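# Assemble wafer body and tie bar between sprung pipe ends

## Task

Using any number of the three arms (arm1 is mounted near x=+0.55, y=0, z=+0.72 facing +180°; arm2 near x=0, y=+0.65, z=+0.72 facing -90°; arm3 near x=0, y=-0.65, z=+0.72 facing +90°), place the plain cylindrical wafer body between the two pipe ends so that each of its ends rests inside the raised ring on the pipe face it touches. Then seat the tie bar fully into the slotted lugs of both pipe ends, with one head of the bar outside each lug. The pipe ends can be pushed together but springs push them apart again. The assembly only counts if it stays in place without any robot holding it. Finish by releasing everything and moving the arms away.

## Robot and tools

Setup. Three identical Kinova Gen3 arms (arm1, arm2, arm3) share one table. Each has seven revolute joints, a Robotiq 2F-85 two-finger gripper and a wrist camera (arm1_cam_wrist, arm2_cam_wrist, arm3_cam_wrist). A fixed room camera, cam_high, watches from above. Reach is roughly 1.0 m from each arm's joint-1 axis.

Frame. Everything is expressed in one scene frame: origin on the floor, +z up, units metres. The arm feet sit at table height, z about 0.72: arm1 at (+0.55, 0) facing +180° (toward -x), arm2 at (0, +0.65) facing -90° (toward -y), arm3 at (0, -0.65) facing +90° (toward +y). Angles of facing are counter-clockwise from +x. The hand point lies midway between the fingertips; the hand's z axis runs along the fingers and its y axis is the closing direction.

execute_actions. Argument actions is a list holding exactly one action, or empty to just read state and images. The action is an object keyed by arm name; each arm gets a joints object. Every value is an absolute target, not an offset: joint1_rad to joint7_rad in radians, and gripper_m in metres as the gap between fingertips. Ranges: joint1_rad, joint3_rad, joint5_rad, joint7_rad -69.115 to 69.115; joint2_rad -2.249 to 2.249; joint4_rad -2.579 to 2.579; joint6_rad -2.099 to 2.099; gripper_m 0 (closed) to 0.085 (open). Done tolerance is ±0.01 rad for joints and ±0.003 m for the gripper. You may name only some joints or some arms; omitted ones may keep driving toward earlier targets. An unknown key or out-of-range number rejects the whole call and nothing moves. Optional cameras lists which images to return (names above, or "all"; omitted or null means all, [] means none).

Joint meanings. joint1 swings the whole arm around its vertical foot axis (positive is clockwise viewed from above; 0 points the arm the way its foot faces). joint2 is the shoulder (0 upright, positive leans forward). joint3 twists the upper arm. joint4 is the elbow (0 straight). joint5 twists the forearm. joint6 bends the wrist (0 straight). joint7 rolls the hand (positive counter-clockwise viewed from behind). All joints of one arm start together and, from rest, are timed to finish together; a reversing command makes them halt together. The hand may sweep a wide path between postures, and after a big move a result can arrive before the arm has fully settled. A single action runs at most 15 s.

Result lines. Each result gives every robot's state (including joint_positions) and a pictures line naming the images in order. joint_status tells how each commanded motion ended: done (possibly slightly off, resending won't help); off_target (stopped short, may still be pushing); contact_stop or time_out (target dropped, joint holds where it stopped); not_followed (a safety check withheld the targets, usually with a cause line; the arm may retry them on later actions until valid targets are given). on_its_own describes motion you did not command. MOTOR HOT appears from 60 °C; at 75 °C an OVER-TEMPERATURE FAULT makes that arm sag and its unreached keys show limit_stop_at_motor_heat, after which you resend the targets. If contact torque hits a joint's load limit (48.6 N m for joints 1-4, 30.6 N m for joints 5-7, held weight included), that arm freezes for 10 s and skips the rest of the call. If a result reports a stop, later motion, wait and finished_scene calls in that same reply are skipped.

wait. seconds from 0 to 10; commands nothing new and returns state and images like an empty action.

zoom_image. camera (one of the four names) and region [x0, y0, x1, y1] in pixels of that camera's latest full image, top-left origin, at most 504 by 504.

read_manual. Optional section, only "licences"; returns licence text and moves nothing.

finished_scene. scene is the integer number of the scene being ended; irreversible, and the result reports success and gives the next task if any.

Cautions. The arms do not stop on touching things and can push very hard. Never let two robots press hard together; that fails the run, and a hard hit can too. The collision check between arms may react too late and ignores gripper bodies of different arms entirely. Don't knock parts off the table or out of the work area. Avoid dropping, slipping or slamming parts. The pipe ends are sprung, so anything only held in place by a gripper will not count; the wafer body and bar must stay seated on their own. Holding loads heats motors, even while you are deciding what to do, so don't hold parts longer than needed. Loose objects may occasionally get a small push from outside. At the end, open the grippers and withdraw all arms clear of the assembly.

Each tool is called after "Request:" as name(argument=value, ...), one argument or row to a line, values as JSON.

## Session

Request:
execute_actions(
  actions=[],
)

Scene clock: 0.00 s.
Motor temperatures (°C, as the motors report them): arm1=[30 29 30 31 37 38 32] | arm2=[30 30 29 31 43 37 38] | arm3=[30 28 28 28 34 38 41]
arm1.joint_positions: joint1_rad=-0.010 joint2_rad=-0.394 joint3_rad=-0.074 joint4_rad=+1.510 joint5_rad=-0.033 joint6_rad=+2.022 joint7_rad=+1.480 gripper_m=+0.085
arm1.joint_status: not commanded
arm1.hand: x=+0.4283 y=-0.0039 z=+1.3071 quat_wxyz=(-0.001, -1.000, -0.017, +0.001) (m; scene frame)
arm2.joint_positions: joint1_rad=-0.008 joint2_rad=-0.400 joint3_rad=-0.079 joint4_rad=+1.510 joint5_rad=-0.032 joint6_rad=+2.021 joint7_rad=+1.479 gripper_m=+0.085
arm2.joint_status: not commanded
arm2.hand: x=+0.0049 y=+0.5284 z=+1.3054 quat_wxyz=(-0.003, -0.691, -0.723, +0.002) (m; scene frame)
arm3.joint_positions: joint1_rad=-0.007 joint2_rad=-0.396 joint3_rad=-0.075 joint4_rad=+1.510 joint5_rad=-0.034 joint6_rad=+2.025 joint7_rad=+1.477 gripper_m=+0.085
arm3.joint_status: not commanded
arm3.hand: x=-0.0018 y=-0.5305 z=+1.2235 quat_wxyz=(+0.002, +0.720, -0.693, -0.004) (m; scene frame)
pictures: arm1_cam_wrist, arm2_cam_wrist, arm3_cam_wrist, cam_high
Images, in order (width x height): arm1_cam_wrist 896x504, arm2_cam_wrist 896x504, arm3_cam_wrist 896x504, cam_high 896x504.

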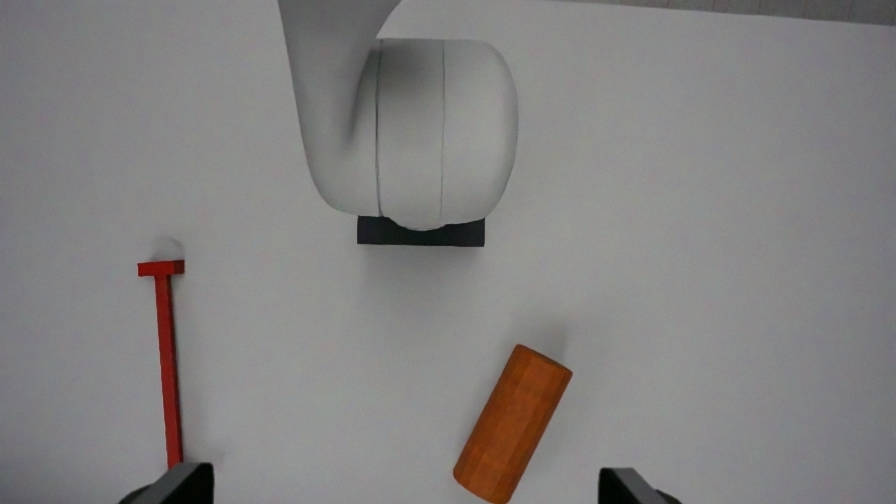

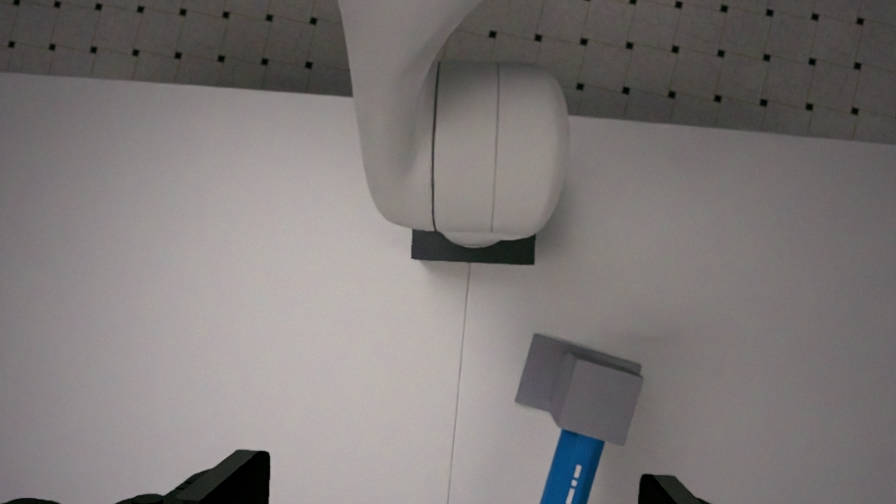

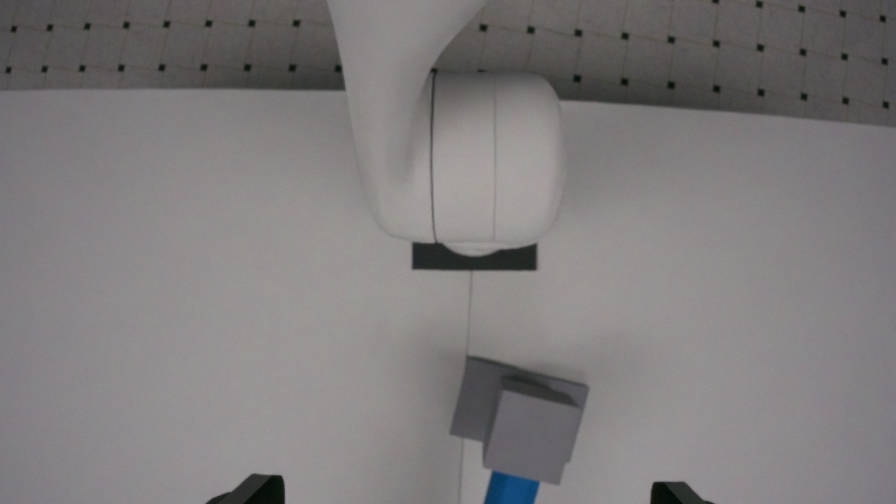

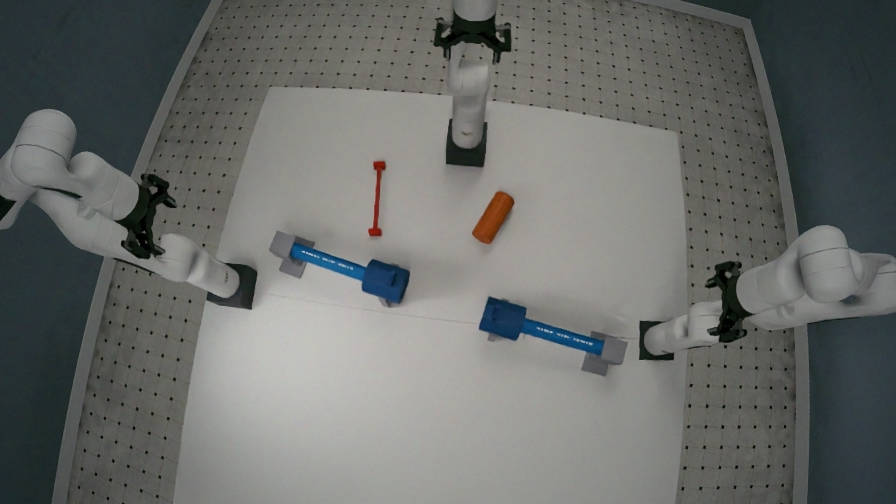

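Request:
zoom_image(
  camera="cam_high",
  region=[340,230,560,370],
)

Request:
execute_actions(
  actions=[
    {"arm1":{"joints":{"joint1_rad":0,"joint2_rad":0.6,"joint3_rad":0,"joint4_rad":1.0,"joint5_rad":0,"joint6_rad":1.5416,"joint7_rad":1.5708}}},
  ],
  cameras=["arm1_cam_wrist","cam_high"],
)

Region (340, 230, 560, 370) of cam_high's 896x504 image, scaled by 2.291, with more detail than that image has; it fills the top 321 rows of this view, and the rest is white.

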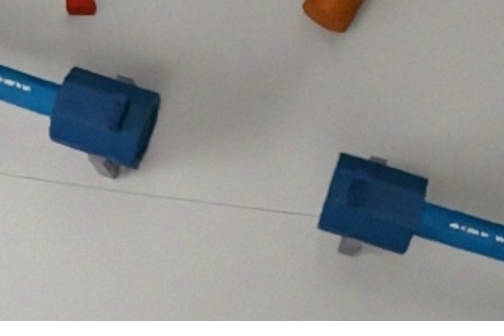

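Scene clock: 6.57 s.
Motor temperatures (°C, as the motors report them): arm1=[30 29 30 31 37 38 32] | arm2=[30 30 29 31 43 37 38] | arm3=[30 28 28 29 34 38 41]
arm1.joint_positions: joint1_rad=+0.000 joint2_rad=+0.600 joint3_rad=+0.000 joint4_rad=+1.000 joint5_rad=+0.000 joint6_rad=+1.542 joint7_rad=+1.571 gripper_m=+0.085
arm1.joint_status: all done
arm1.hand: x=-0.0023 y=+0.0067 z=+1.1185 quat_wxyz=(+0.000, -1.000, -0.017, +0.000) (m; scene frame)
arm2.joint_positions: joint1_rad=-0.008 joint2_rad=-0.400 joint3_rad=-0.079 joint4_rad=+1.510 joint5_rad=-0.032 joint6_rad=+2.021 joint7_rad=+1.479 gripper_m=+0.085
arm2.joint_status: not commanded
arm2.hand: x=+0.0049 y=+0.5284 z=+1.3054 quat_wxyz=(-0.003, -0.691, -0.723, +0.002) (m; scene frame)
arm3.joint_positions: joint1_rad=-0.007 joint2_rad=-0.396 joint3_rad=-0.075 joint4_rad=+1.510 joint5_rad=-0.034 joint6_rad=+2.025 joint7_rad=+1.477 gripper_m=+0.085
arm3.joint_status: not commanded
arm3.hand: x=-0.0018 y=-0.5305 z=+1.2235 quat_wxyz=(+0.002, +0.720, -0.693, -0.004) (m; scene frame)
pictures: arm1_cam_wrist, cam_high
Images, in order (width x height): arm1_cam_wrist 896x504, cam_high 896x504.

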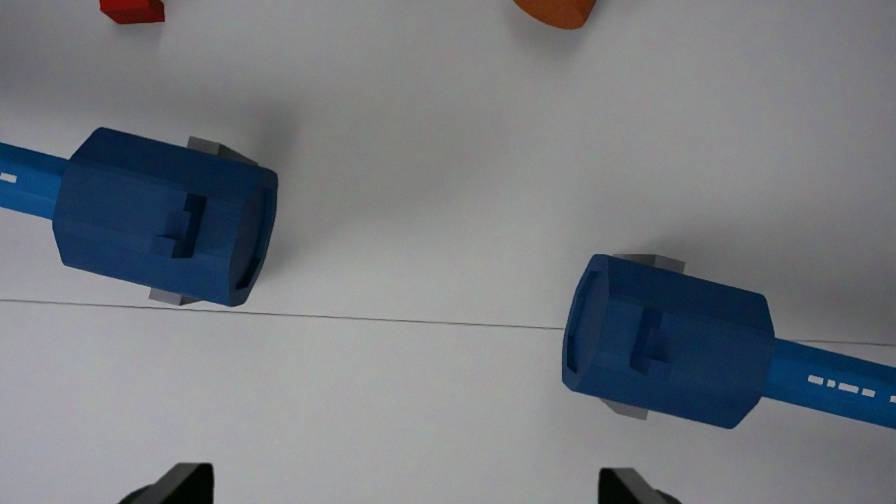

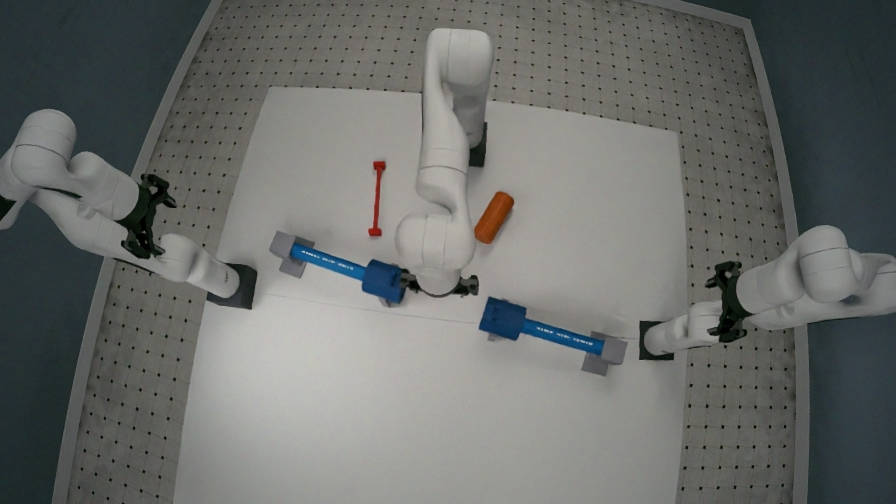

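Request:
execute_actions(
  actions=[
    {"arm1":{"joints":{"joint1_rad":-0.502,"joint2_rad":0.151,"joint4_rad":2.319,"joint6_rad":0.672,"joint7_rad":0.635}},"arm2":{"joints":{"joint1_rad":-0.187,"joint2_rad":0.388,"joint3_rad":0,"joint4_rad":1.573,"joint5_rad":0,"joint6_rad":1.18,"joint7_rad":1.147}},"arm3":{"joints":{"joint1_rad":-0.02,"joint2_rad":0.367,"joint3_rad":0,"joint4_rad":1.33,"joint5_rad":0,"joint6_rad":1.445,"joint7_rad":1.32}}},
  ],
)

Scene clock: 23.07 s.
Motor temperatures (°C, as the motors report them): arm1=[30 30 30 31 37 38 32] | arm2=[30 30 29 31 43 37 38] | arm3=[30 28 28 29 34 38 41]
arm1.joint_positions: joint1_rad=-0.502 joint2_rad=+0.151 joint3_rad=+0.000 joint4_rad=+2.319 joint5_rad=+0.000 joint6_rad=+0.672 joint7_rad=+0.635 gripper_m=+0.085
arm1.joint_status: all done
arm1.hand: x=+0.3147 y=-0.1105 z=+0.9503 quat_wxyz=(+0.000, -0.980, +0.199, +0.000) (m; scene frame)
arm2.joint_positions: joint1_rad=-0.187 joint2_rad=+0.388 joint3_rad=+0.000 joint4_rad=+1.573 joint5_rad=+0.000 joint6_rad=+1.180 joint7_rad=+1.147 gripper_m=+0.085
arm2.joint_status: all done
arm2.hand: x=+0.0773 y=+0.2054 z=+1.0475 quat_wxyz=(+0.000, -0.773, -0.635, -0.001) (m; scene frame)
arm3.joint_positions: joint1_rad=-0.020 joint2_rad=+0.367 joint3_rad=+0.000 joint4_rad=+1.330 joint5_rad=+0.000 joint6_rad=+1.445 joint7_rad=+1.320 gripper_m=+0.085
arm3.joint_status: all done
arm3.hand: x=-0.0015 y=-0.1872 z=+1.0503 quat_wxyz=(+0.002, +0.637, -0.771, -0.002) (m; scene frame)
pictures: arm1_cam_wrist, arm2_cam_wrist, arm3_cam_wrist, cam_high
Images, in order (width x height): arm1_cam_wrist 896x504, arm2_cam_wrist 896x504, arm3_cam_wrist 896x504, cam_high 896x504.

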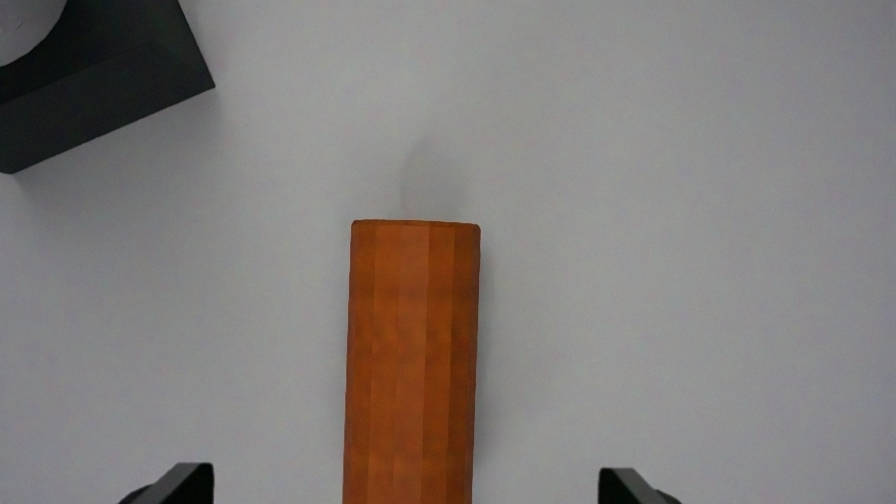

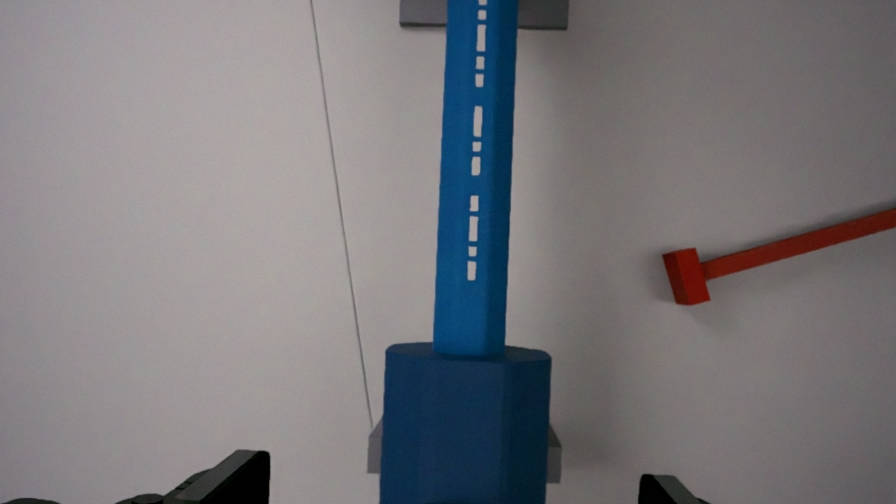

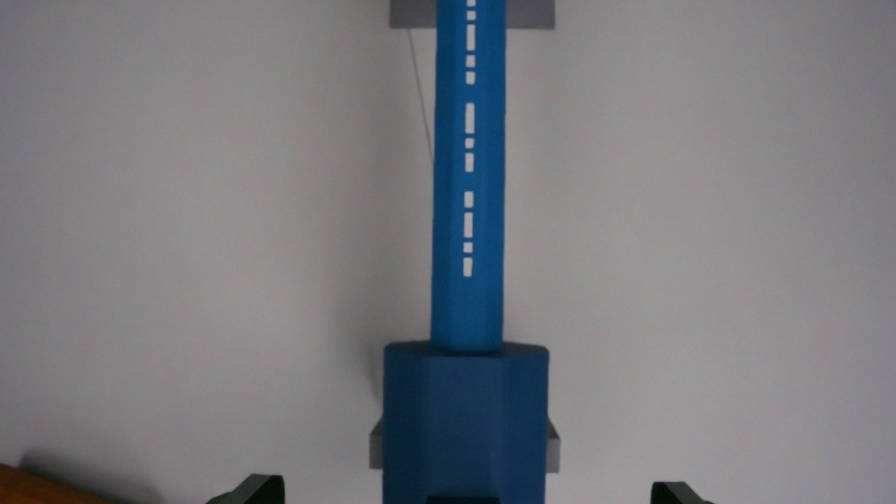

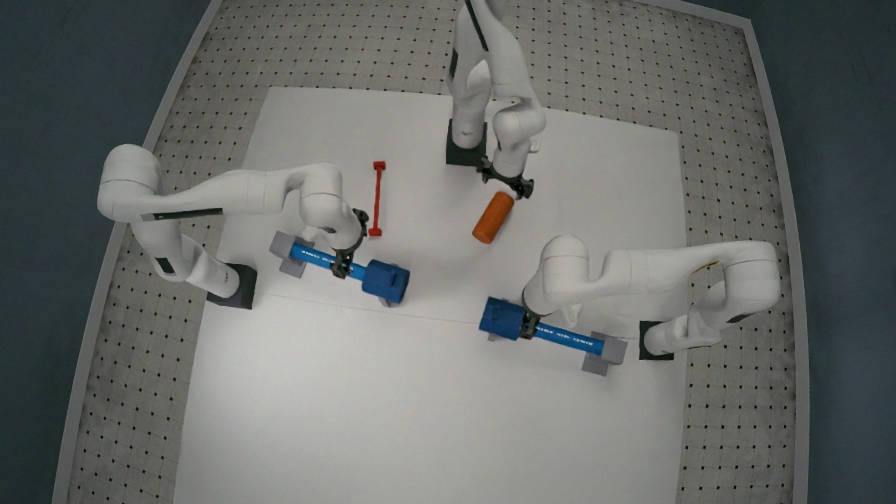

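Request:
execute_actions(
  actions=[
    {"arm1":{"joints":{"joint2_rad":0.576,"joint4_rad":2.47,"joint6_rad":0.096}},"arm2":{"joints":{"joint1_rad":-0.238,"joint2_rad":0.618,"joint4_rad":1.99,"joint6_rad":0.533,"joint7_rad":1.096}},"arm3":{"joints":{"joint1_rad":-0.05,"joint2_rad":0.472,"joint4_rad":1.881,"joint6_rad":0.789,"joint7_rad":1.288}}},
  ],
)

Scene clock: 29.43 s.
Motor temperatures (°C, as the motors report them): arm1=[30 30 30 31 37 38 32] | arm2=[30 30 29 31 43 37 38] | arm3=[30 28 28 29 34 38 41]
arm1.joint_positions: joint1_rad=-0.502 joint2_rad=+0.576 joint3_rad=+0.000 joint4_rad=+2.470 joint5_rad=+0.000 joint6_rad=+0.096 joint7_rad=+0.635 gripper_m=+0.085
arm1.joint_status: all done
arm1.hand: x=+0.3145 y=-0.1107 z=+0.8204 quat_wxyz=(+0.000, -0.980, +0.199, +0.000) (m; scene frame)
arm2.joint_positions: joint1_rad=-0.238 joint2_rad=+0.618 joint3_rad=+0.000 joint4_rad=+1.990 joint5_rad=+0.000 joint6_rad=+0.533 joint7_rad=+1.096 gripper_m=+0.085
arm2.joint_status: all done
arm2.hand: x=+0.0874 y=+0.2548 z=+0.8500 quat_wxyz=(+0.000, -0.773, -0.635, -0.001) (m; scene frame)
arm3.joint_positions: joint1_rad=-0.050 joint2_rad=+0.472 joint3_rad=+0.000 joint4_rad=+1.881 joint5_rad=+0.000 joint6_rad=+0.789 joint7_rad=+1.288 gripper_m=+0.085
arm3.joint_status: all done
arm3.hand: x=-0.0122 y=-0.2355 z=+0.8503 quat_wxyz=(+0.002, +0.636, -0.771, -0.002) (m; scene frame)
pictures: arm1_cam_wrist, arm2_cam_wrist, arm3_cam_wrist, cam_high
Images, in order (width x height): arm1_cam_wrist 896x504, arm2_cam_wrist 896x504, arm3_cam_wrist 896x504, cam_high 896x504.

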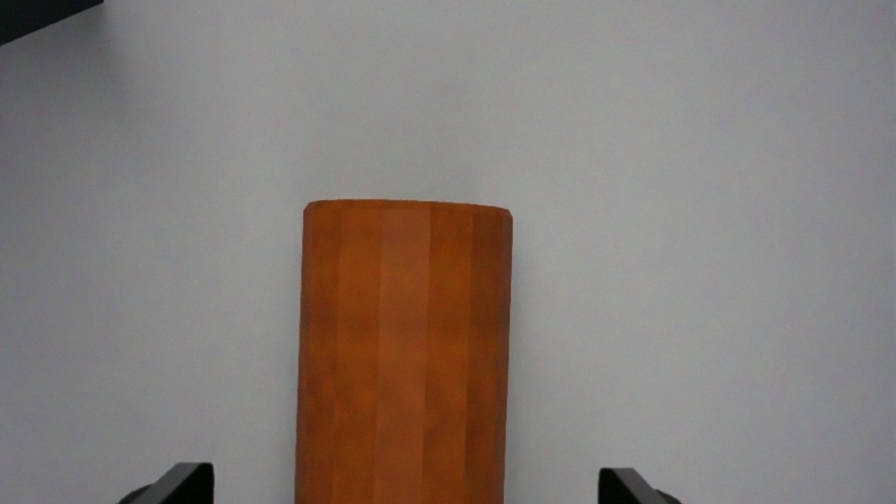

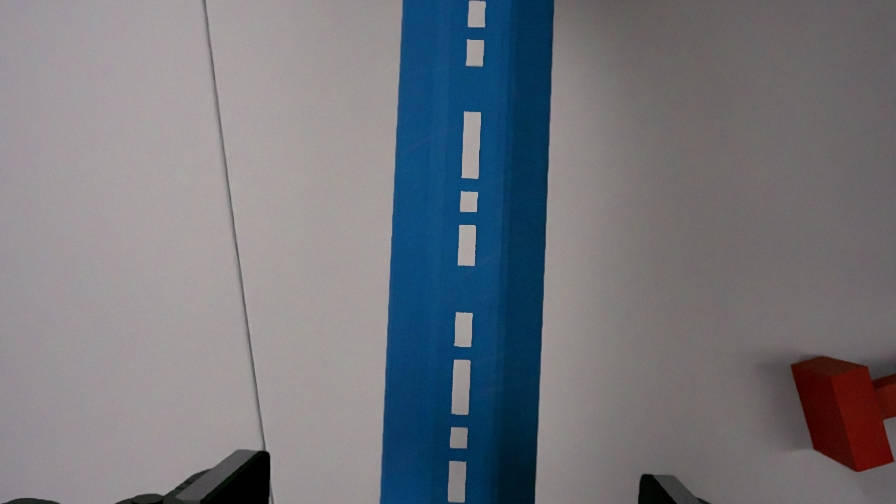

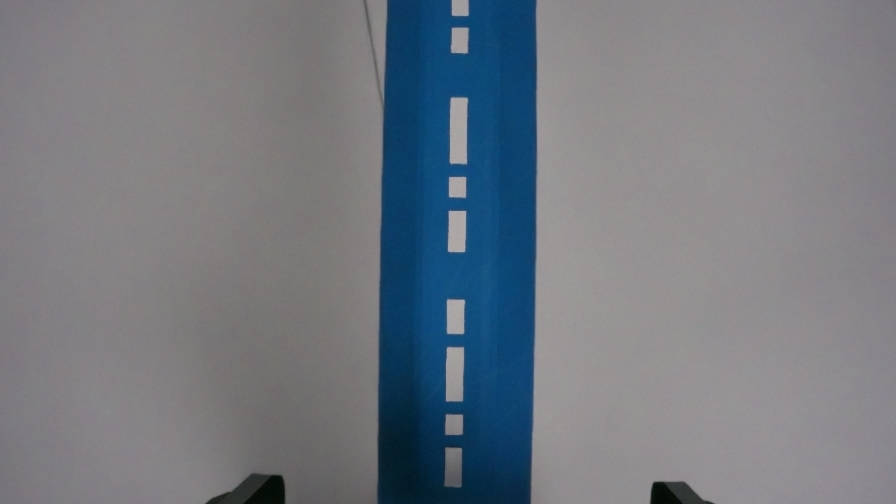

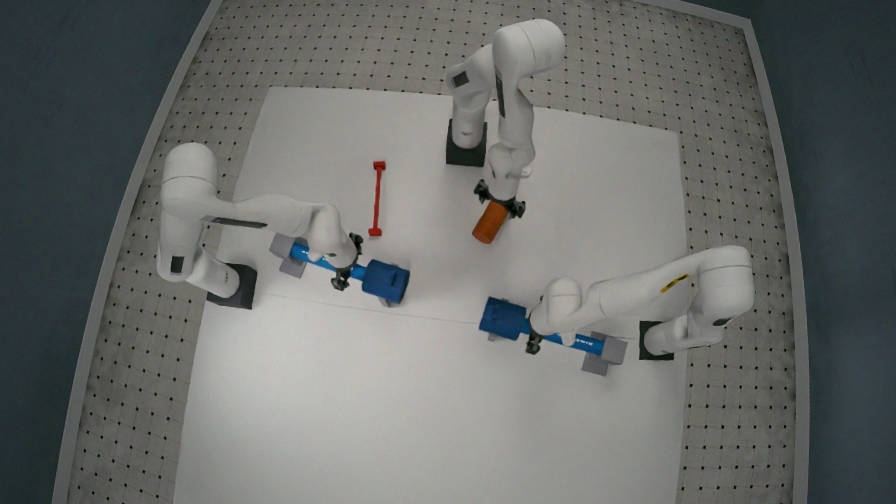

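Request:
execute_actions(
  actions=[
    {"arm1":{"joints":{"joint2_rad":0.82,"joint4_rad":2.477,"joint6_rad":-0.155,"joint7_rad":0.62}},"arm2":{"joints":{"gripper_m":0.05}},"arm3":{"joints":{"gripper_m":0.05}}},
  ],
  cameras=[],
)

Request:
execute_actions(
  actions=[
    {"arm1":{"joints":{"gripper_m":0.05}}},
  ],
  cameras=["arm1_cam_wrist"],
)

Request:
execute_actions(
  actions=[
    {"arm1":{"joints":{"joint1_rad":-0.3,"joint2_rad":0.151,"joint4_rad":2.319,"joint6_rad":0.672,"joint7_rad":-0.228}}},
  ],
  cameras=[],
)

Request:
execute_actions(
  actions=[
    {"arm1":{"joints":{"joint1_rad":0.003,"joint2_rad":0.612,"joint4_rad":1.51,"joint6_rad":1.02}}},
  ],
  cameras=["arm1_cam_wrist","cam_high"],
)

Scene clock: 37.50 s.
Motor temperatures (°C, as the motors report them): arm1=[30 30 30 31 37 38 32] | arm2=[30 31 29 31 43 37 38] | arm3=[30 28 28 29 34 38 41]
arm1.joint_positions: joint1_rad=-0.502 joint2_rad=+0.820 joint3_rad=+0.000 joint4_rad=+2.477 joint5_rad=+0.000 joint6_rad=-0.155 joint7_rad=+0.620 gripper_m=+0.085
arm1.joint_status: all done
arm1.hand: x=+0.3146 y=-0.1107 z=+0.7570 quat_wxyz=(+0.000, -0.978, +0.206, +0.000) (m; scene frame)
arm2.joint_positions: joint1_rad=-0.238 joint2_rad=+0.618 joint3_rad=+0.000 joint4_rad=+1.990 joint5_rad=+0.000 joint6_rad=+0.533 joint7_rad=+1.096 gripper_m=+0.050
arm2.joint_status: all done
arm2.hand: x=+0.0874 y=+0.2548 z=+0.8500 quat_wxyz=(+0.000, -0.773, -0.635, -0.001) (m; scene frame)
arm3.joint_positions: joint1_rad=-0.050 joint2_rad=+0.472 joint3_rad=+0.000 joint4_rad=+1.881 joint5_rad=+0.000 joint6_rad=+0.789 joint7_rad=+1.288 gripper_m=+0.050
arm3.joint_status: all done
arm3.hand: x=-0.0122 y=-0.2355 z=+0.8503 quat_wxyz=(+0.002, +0.636, -0.771, -0.002) (m; scene frame)
pictures: none
No camera images: the call's "cameras" was empty. Leave "cameras" out to get every camera's image.

Scene clock: 38.27 s.
Motor temperatures (°C, as the motors report them): arm1=[30 30 30 31 37 38 32] | arm2=[30 31 29 31 43 37 38] | arm3=[30 28 28 29 34 38 41]
arm1.joint_positions: joint1_rad=-0.502 joint2_rad=+0.817 joint3_rad=+0.000 joint4_rad=+2.479 joint5_rad=+0.000 joint6_rad=-0.154 joint7_rad=+0.620 gripper_m=+0.061
arm1.joint_status: gripper_m off_target (ended at +0.061, target +0.050)
arm1.hand: x=+0.3150 y=-0.1103 z=+0.7579 quat_wxyz=(+0.000, -0.978, +0.207, +0.000) (m; scene frame)
arm2.joint_positions: joint1_rad=-0.238 joint2_rad=+0.618 joint3_rad=+0.000 joint4_rad=+1.990 joint5_rad=+0.000 joint6_rad=+0.533 joint7_rad=+1.096 gripper_m=+0.050
arm2.joint_status: not commanded
arm2.hand: x=+0.0874 y=+0.2548 z=+0.8500 quat_wxyz=(+0.000, -0.773, -0.635, -0.001) (m; scene frame)
arm3.joint_positions: joint1_rad=-0.050 joint2_rad=+0.472 joint3_rad=+0.000 joint4_rad=+1.881 joint5_rad=+0.000 joint6_rad=+0.789 joint7_rad=+1.288 gripper_m=+0.050
arm3.joint_status: not commanded
arm3.hand: x=-0.0122 y=-0.2355 z=+0.8503 quat_wxyz=(+0.002, +0.636, -0.771, -0.002) (m; scene frame)
pictures: arm1_cam_wrist
Images, in order (width x height): arm1_cam_wrist 896x504.

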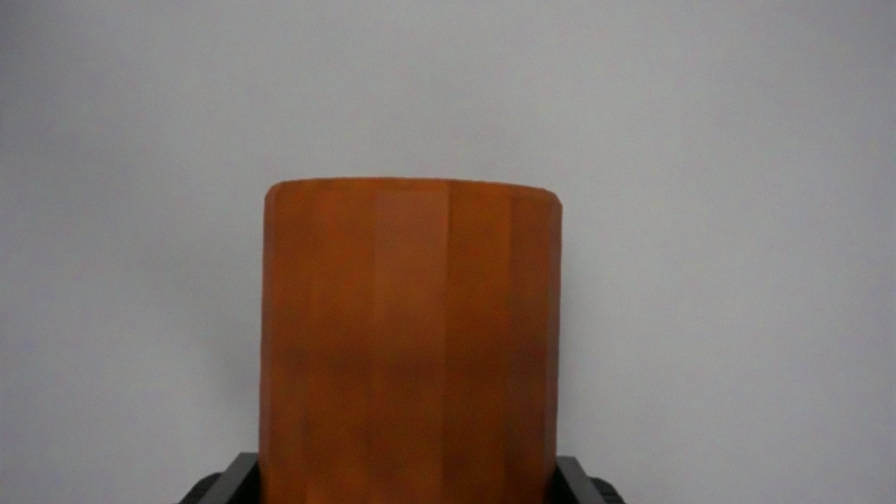

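Scene clock: 40.33 s.
Motor temperatures (°C, as the motors report them): arm1=[30 30 30 31 37 38 32] | arm2=[30 31 29 31 43 37 38] | arm3=[30 28 28 29 34 38 41]
arm1.joint_positions: joint1_rad=-0.300 joint2_rad=+0.152 joint3_rad=+0.000 joint4_rad=+2.320 joint5_rad=+0.000 joint6_rad=+0.672 joint7_rad=-0.228 gripper_m=+0.061
arm1.joint_status: all done
arm1.hand: x=+0.2978 y=-0.0610 z=+0.9499 quat_wxyz=(+0.001, -0.743, +0.669, -0.001) (m; scene frame)
arm2.joint_positions: joint1_rad=-0.238 joint2_rad=+0.618 joint3_rad=+0.000 joint4_rad=+1.990 joint5_rad=+0.000 joint6_rad=+0.533 joint7_rad=+1.096 gripper_m=+0.050
arm2.joint_status: not commanded
arm2.hand: x=+0.0874 y=+0.2548 z=+0.8500 quat_wxyz=(+0.000, -0.773, -0.635, -0.001) (m; scene frame)
arm3.joint_positions: joint1_rad=-0.050 joint2_rad=+0.472 joint3_rad=+0.000 joint4_rad=+1.881 joint5_rad=+0.000 joint6_rad=+0.789 joint7_rad=+1.288 gripper_m=+0.050
arm3.joint_status: not commanded
arm3.hand: x=-0.0122 y=-0.2355 z=+0.8503 quat_wxyz=(+0.002, +0.636, -0.771, -0.002) (m; scene frame)
pictures: none
No camera images: the call's "cameras" was empty. Leave "cameras" out to get every camera's image.

Scene clock: 42.53 s.
Motor temperatures (°C, as the motors report them): arm1=[30 30 30 31 37 38 32] | arm2=[30 31 29 31 43 37 38] | arm3=[30 28 28 29 34 38 41]
arm1.joint_positions: joint1_rad=+0.003 joint2_rad=+0.614 joint3_rad=+0.000 joint4_rad=+1.511 joint5_rad=+0.000 joint6_rad=+1.020 joint7_rad=-0.228 gripper_m=+0.061
arm1.joint_status: all done
arm1.hand: x=+0.0407 y=+0.0095 z=+0.9591 quat_wxyz=(+0.001, -0.634, +0.773, -0.001) (m; scene frame)
arm2.joint_positions: joint1_rad=-0.238 joint2_rad=+0.618 joint3_rad=+0.000 joint4_rad=+1.990 joint5_rad=+0.000 joint6_rad=+0.533 joint7_rad=+1.096 gripper_m=+0.050
arm2.joint_status: not commanded
arm2.hand: x=+0.0874 y=+0.2548 z=+0.8500 quat_wxyz=(+0.000, -0.773, -0.635, -0.001) (m; scene frame)
arm3.joint_positions: joint1_rad=-0.050 joint2_rad=+0.472 joint3_rad=+0.000 joint4_rad=+1.881 joint5_rad=+0.000 joint6_rad=+0.789 joint7_rad=+1.288 gripper_m=+0.050
arm3.joint_status: not commanded
arm3.hand: x=-0.0122 y=-0.2355 z=+0.8503 quat_wxyz=(+0.002, +0.636, -0.771, -0.002) (m; scene frame)
pictures: arm1_cam_wrist, cam_high
Images, in order (width x height): arm1_cam_wrist 896x504, cam_high 896x504.

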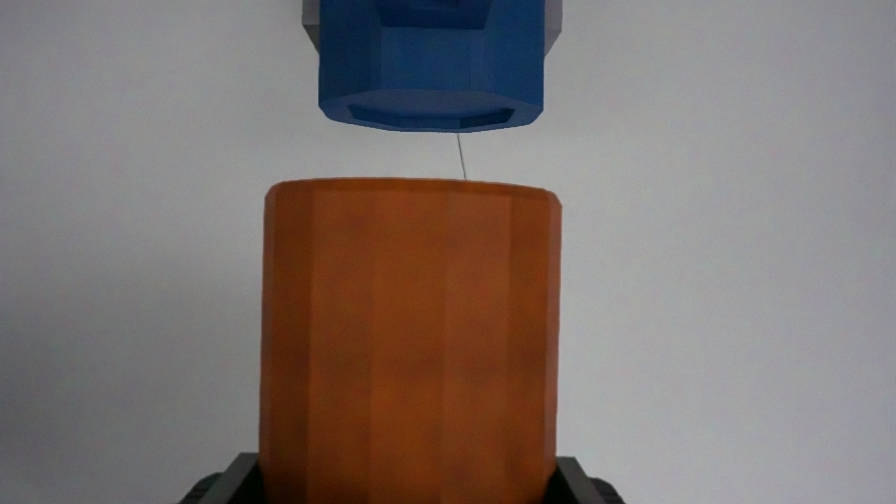

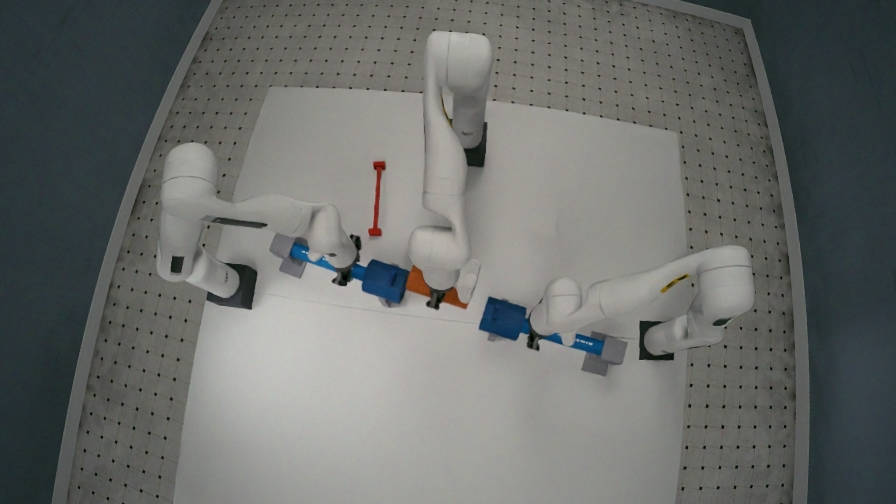

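Request:
execute_actions(
  actions=[
    {"arm1":{"joints":{"joint1_rad":-0.011,"joint2_rad":0.808,"joint4_rad":1.605,"joint6_rad":0.727,"joint7_rad":-0.242}},"arm2":{"joints":{"joint1_rad":-0.189,"joint2_rad":0.682,"joint4_rad":1.832,"joint6_rad":0.628,"joint7_rad":1.145}},"arm3":{"joints":{"joint1_rad":-0.013,"joint2_rad":0.56,"joint4_rad":1.715,"joint6_rad":0.867,"joint7_rad":1.325}}},
  ],
)

Request:
zoom_image(
  camera="cam_high",
  region=[340,230,560,370],
)

Scene clock: 49.27 s.
Motor temperatures (°C, as the motors report them): arm1=[30 30 30 31 37 38 32] | arm2=[30 31 29 31 43 37 38] | arm3=[30 29 28 29 34 38 41]
arm1.joint_positions: joint1_rad=-0.011 joint2_rad=+0.810 joint3_rad=+0.000 joint4_rad=+1.606 joint5_rad=+0.000 joint6_rad=+0.727 joint7_rad=-0.242 gripper_m=+0.061
arm1.joint_status: all done
arm1.hand: x=+0.0362 y=+0.0022 z=+0.8356 quat_wxyz=(+0.000, -0.634, +0.773, +0.000) (m; scene frame)
arm2.joint_positions: joint1_rad=-0.190 joint2_rad=+0.682 joint3_rad=-0.001 joint4_rad=+1.835 joint5_rad=-0.001 joint6_rad=+0.631 joint7_rad=+1.145 gripper_m=+0.050
arm2.joint_status: all done
arm2.hand: x=+0.0791 y=+0.2092 z=+0.8492 quat_wxyz=(+0.003, -0.772, -0.636, -0.003) (m; scene frame)
arm3.joint_positions: joint1_rad=-0.014 joint2_rad=+0.560 joint3_rad=-0.001 joint4_rad=+1.719 joint5_rad=-0.002 joint6_rad=+0.871 joint7_rad=+1.325 gripper_m=+0.050
arm3.joint_status: all done
arm3.hand: x=-0.0010 y=-0.1896 z=+0.8493 quat_wxyz=(+0.005, +0.637, -0.771, +0.000) (m; scene frame)
pictures: arm1_cam_wrist, arm2_cam_wrist, arm3_cam_wrist, cam_high
Images, in order (width x height): arm1_cam_wrist 896x504, arm2_cam_wrist 896x504, arm3_cam_wrist 896x504, cam_high 896x504.

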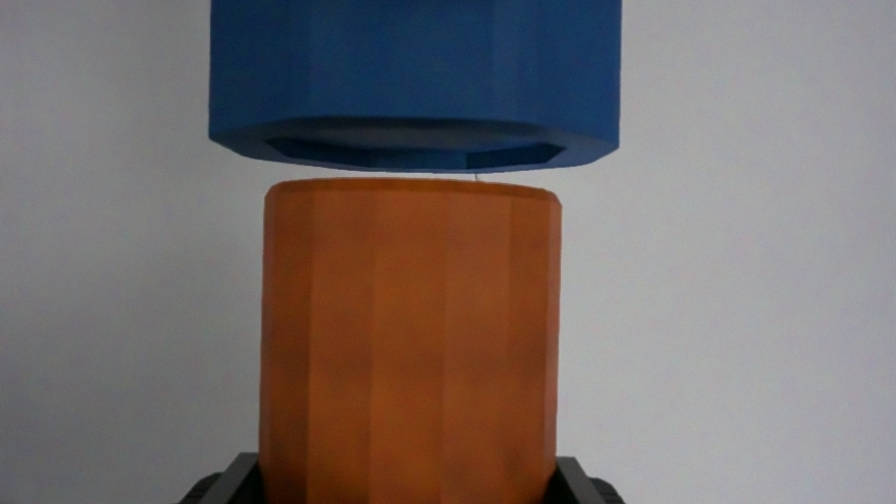

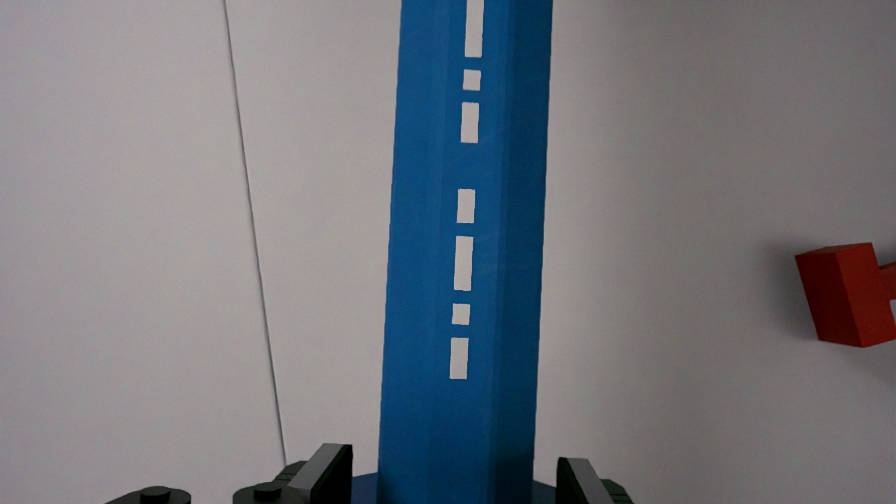

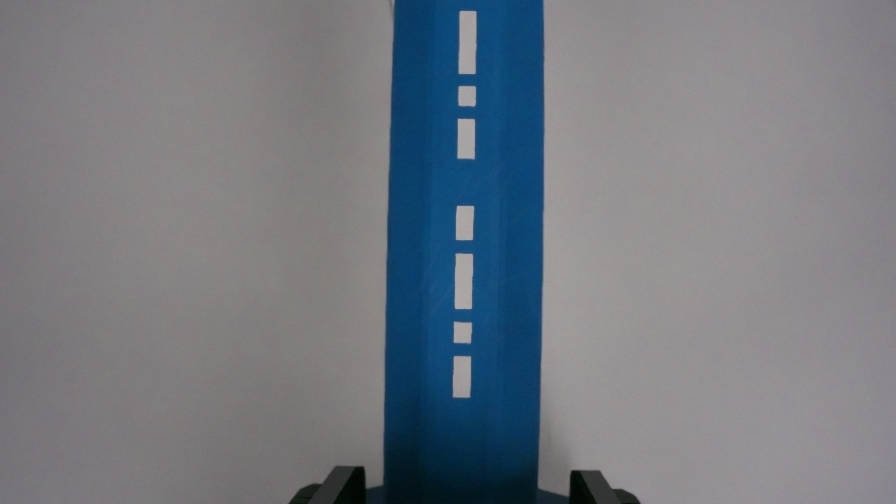

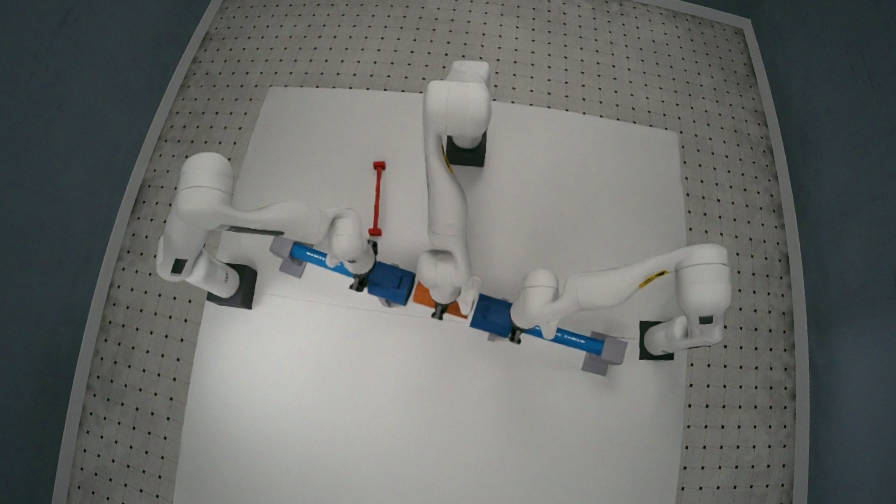

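Region (340, 230, 560, 370) of cam_high's 896x504 image, scaled by 2.291, with more detail than that image has; it fills the top 321 rows of this view, and the rest is white.

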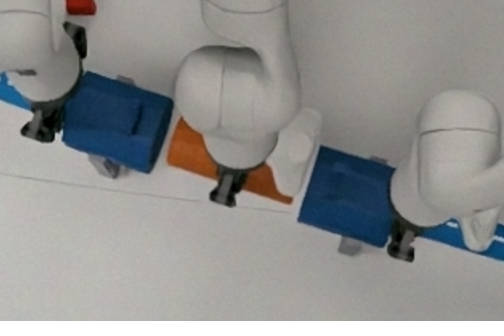

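Request:
execute_actions(
  actions=[
    {"arm2":{"joints":{"joint1_rad":-0.169,"joint2_rad":0.714,"joint4_rad":1.758,"joint6_rad":0.67,"joint7_rad":1.165}},"arm3":{"joints":{"joint1_rad":-0.004,"joint2_rad":0.592,"joint4_rad":1.655,"joint6_rad":0.895,"joint7_rad":1.334}}},
  ],
  cameras=["arm1_cam_wrist","cam_high"],
)

Request:
zoom_image(
  camera="cam_high",
  region=[370,250,520,350],
)

Scene clock: 53.37 s.
Motor temperatures (°C, as the motors report them): arm1=[30 30 30 31 37 38 32] | arm2=[30 31 29 31 43 37 38] | arm3=[30 29 28 29 34 38 41]
arm1.joint_positions: joint1_rad=-0.009 joint2_rad=+0.810 joint3_rad=+0.002 joint4_rad=+1.606 joint5_rad=+0.002 joint6_rad=+0.728 joint7_rad=-0.241 gripper_m=+0.061
arm1.joint_status: not commanded
arm1.hand: x=+0.0366 y=+0.0043 z=+0.8355 quat_wxyz=(+0.001, -0.633, +0.774, +0.000) (m; scene frame)
arm2.joint_positions: joint1_rad=-0.172 joint2_rad=+0.714 joint3_rad=-0.003 joint4_rad=+1.767 joint5_rad=-0.002 joint6_rad=+0.679 joint7_rad=+1.165 gripper_m=+0.050
arm2.joint_status: all done
arm2.hand: x=+0.0759 y=+0.1930 z=+0.8473 quat_wxyz=(+0.008, -0.771, -0.636, -0.007) (m; scene frame)
arm3.joint_positions: joint1_rad=-0.006 joint2_rad=+0.591 joint3_rad=-0.002 joint4_rad=+1.664 joint5_rad=-0.003 joint6_rad=+0.905 joint7_rad=+1.333 gripper_m=+0.050
arm3.joint_status: joint6_rad off_target (ended at +0.905, target +0.895); the others done
arm3.hand: x=+0.0017 y=-0.1773 z=+0.8478 quat_wxyz=(+0.009, +0.637, -0.771, +0.004) (m; scene frame)
pictures: arm1_cam_wrist, cam_high
Images, in order (width x height): arm1_cam_wrist 896x504, cam_high 896x504.

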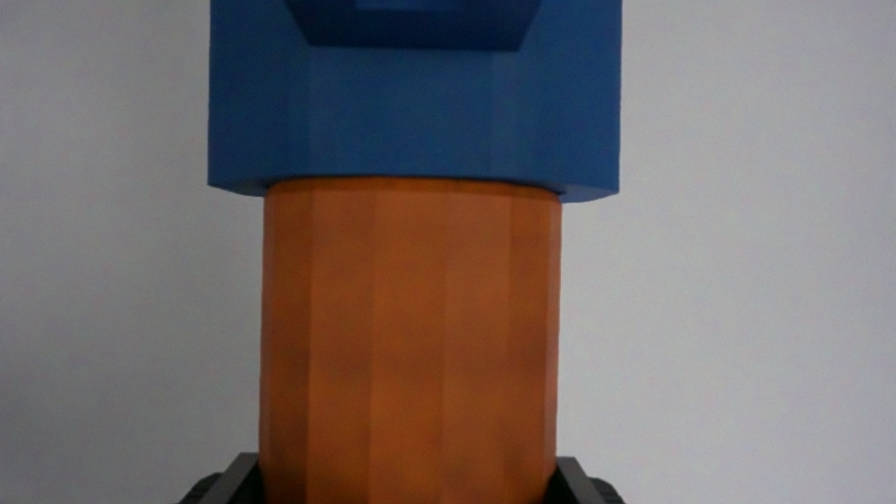

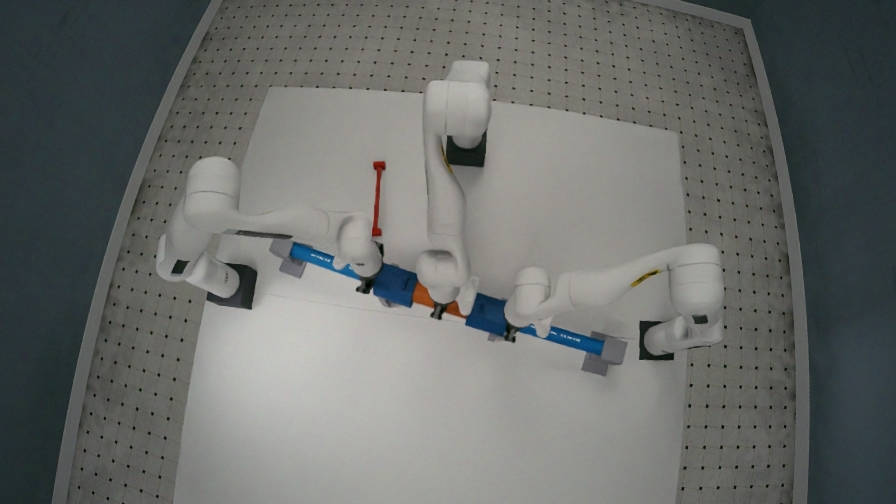

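Region (370, 250, 520, 350) of cam_high's 896x504 image, scaled by 3.360, with more detail than that image has.

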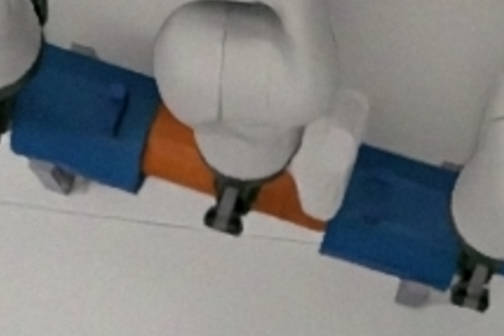

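Jammed; cylinder looks too high. Lower it while squeezed.

Request:
execute_actions(
  actions=[
    {"arm1":{"joints":{"joint2_rad":0.819,"joint4_rad":1.607,"joint6_rad":0.714}}},
  ],
  cameras=["arm1_cam_wrist"],
)

Scene clock: 55.43 s.
Motor temperatures (°C, as the motors report them): arm1=[30 30 30 31 37 38 32] | arm2=[30 31 29 31 43 37 38] | arm3=[30 29 28 29 34 38 41]
arm1.joint_positions: joint1_rad=-0.009 joint2_rad=+0.818 joint3_rad=+0.002 joint4_rad=+1.608 joint5_rad=+0.002 joint6_rad=+0.715 joint7_rad=-0.241 gripper_m=+0.061
arm1.joint_status: all done
arm1.hand: x=+0.0356 y=+0.0045 z=+0.8310 quat_wxyz=(+0.000, -0.633, +0.774, +0.001) (m; scene frame)
arm2.joint_positions: joint1_rad=-0.172 joint2_rad=+0.714 joint3_rad=-0.003 joint4_rad=+1.767 joint5_rad=-0.002 joint6_rad=+0.679 joint7_rad=+1.165 gripper_m=+0.050
arm2.joint_status: not commanded
arm2.hand: x=+0.0758 y=+0.1930 z=+0.8473 quat_wxyz=(+0.008, -0.771, -0.636, -0.007) (m; scene frame)
arm3.joint_positions: joint1_rad=-0.006 joint2_rad=+0.591 joint3_rad=-0.002 joint4_rad=+1.664 joint5_rad=-0.003 joint6_rad=+0.905 joint7_rad=+1.333 gripper_m=+0.050
arm3.joint_status: not commanded
arm3.hand: x=+0.0016 y=-0.1773 z=+0.8478 quat_wxyz=(+0.009, +0.637, -0.771, +0.004) (m; scene frame)
pictures: arm1_cam_wrist
Images, in order (width x height): arm1_cam_wrist 896x504.

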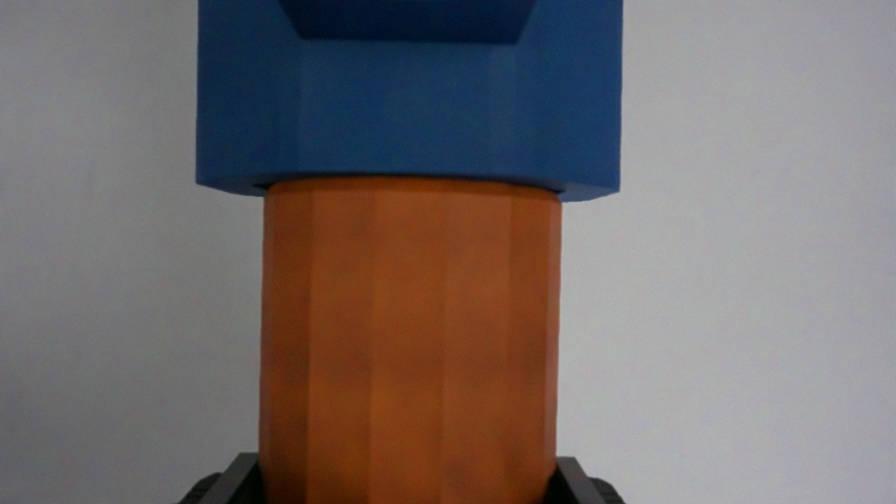

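Request:
execute_actions(
  actions=[
    {"arm1":{"joints":{"joint2_rad":0.826,"joint4_rad":1.615,"joint6_rad":0.701}}},
  ],
  cameras=["arm1_cam_wrist"],
)

Scene clock: 57.53 s.
Motor temperatures (°C, as the motors report them): arm1=[30 30 30 31 37 38 32] | arm2=[30 31 29 31 43 37 38] | arm3=[30 29 28 29 34 38 41]
arm1.joint_positions: joint1_rad=-0.011 joint2_rad=+0.827 joint3_rad=+0.000 joint4_rad=+1.615 joint5_rad=+0.000 joint6_rad=+0.701 joint7_rad=-0.242 gripper_m=+0.061
arm1.joint_status: all done
arm1.hand: x=+0.0375 y=+0.0022 z=+0.8250 quat_wxyz=(+0.000, -0.634, +0.774, +0.000) (m; scene frame)
arm2.joint_positions: joint1_rad=-0.172 joint2_rad=+0.715 joint3_rad=-0.003 joint4_rad=+1.765 joint5_rad=-0.001 joint6_rad=+0.676 joint7_rad=+1.165 gripper_m=+0.050
arm2.joint_status: not commanded
arm2.hand: x=+0.0754 y=+0.1908 z=+0.8472 quat_wxyz=(+0.006, -0.771, -0.636, -0.006) (m; scene frame)
arm3.joint_positions: joint1_rad=-0.005 joint2_rad=+0.593 joint3_rad=-0.002 joint4_rad=+1.661 joint5_rad=-0.002 joint6_rad=+0.901 joint7_rad=+1.333 gripper_m=+0.050
arm3.joint_status: not commanded
arm3.hand: x=+0.0021 y=-0.1748 z=+0.8478 quat_wxyz=(+0.007, +0.637, -0.771, +0.002) (m; scene frame)
pictures: arm1_cam_wrist
Images, in order (width x height): arm1_cam_wrist 896x504.

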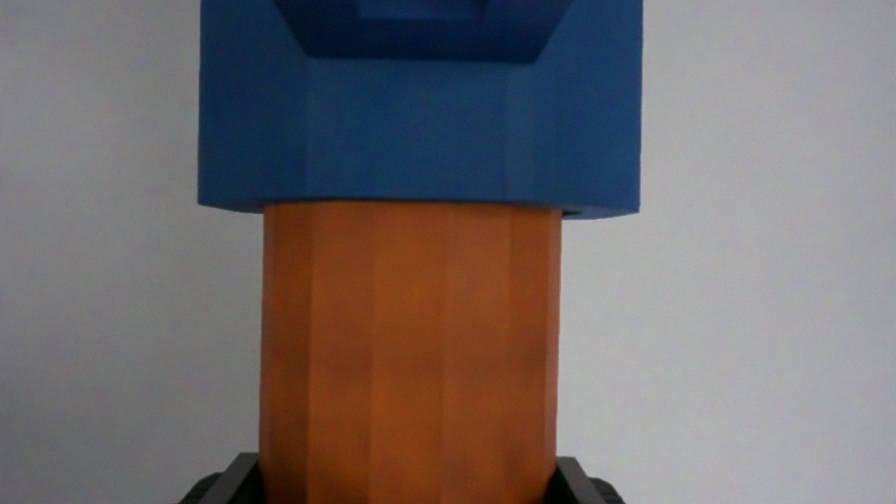

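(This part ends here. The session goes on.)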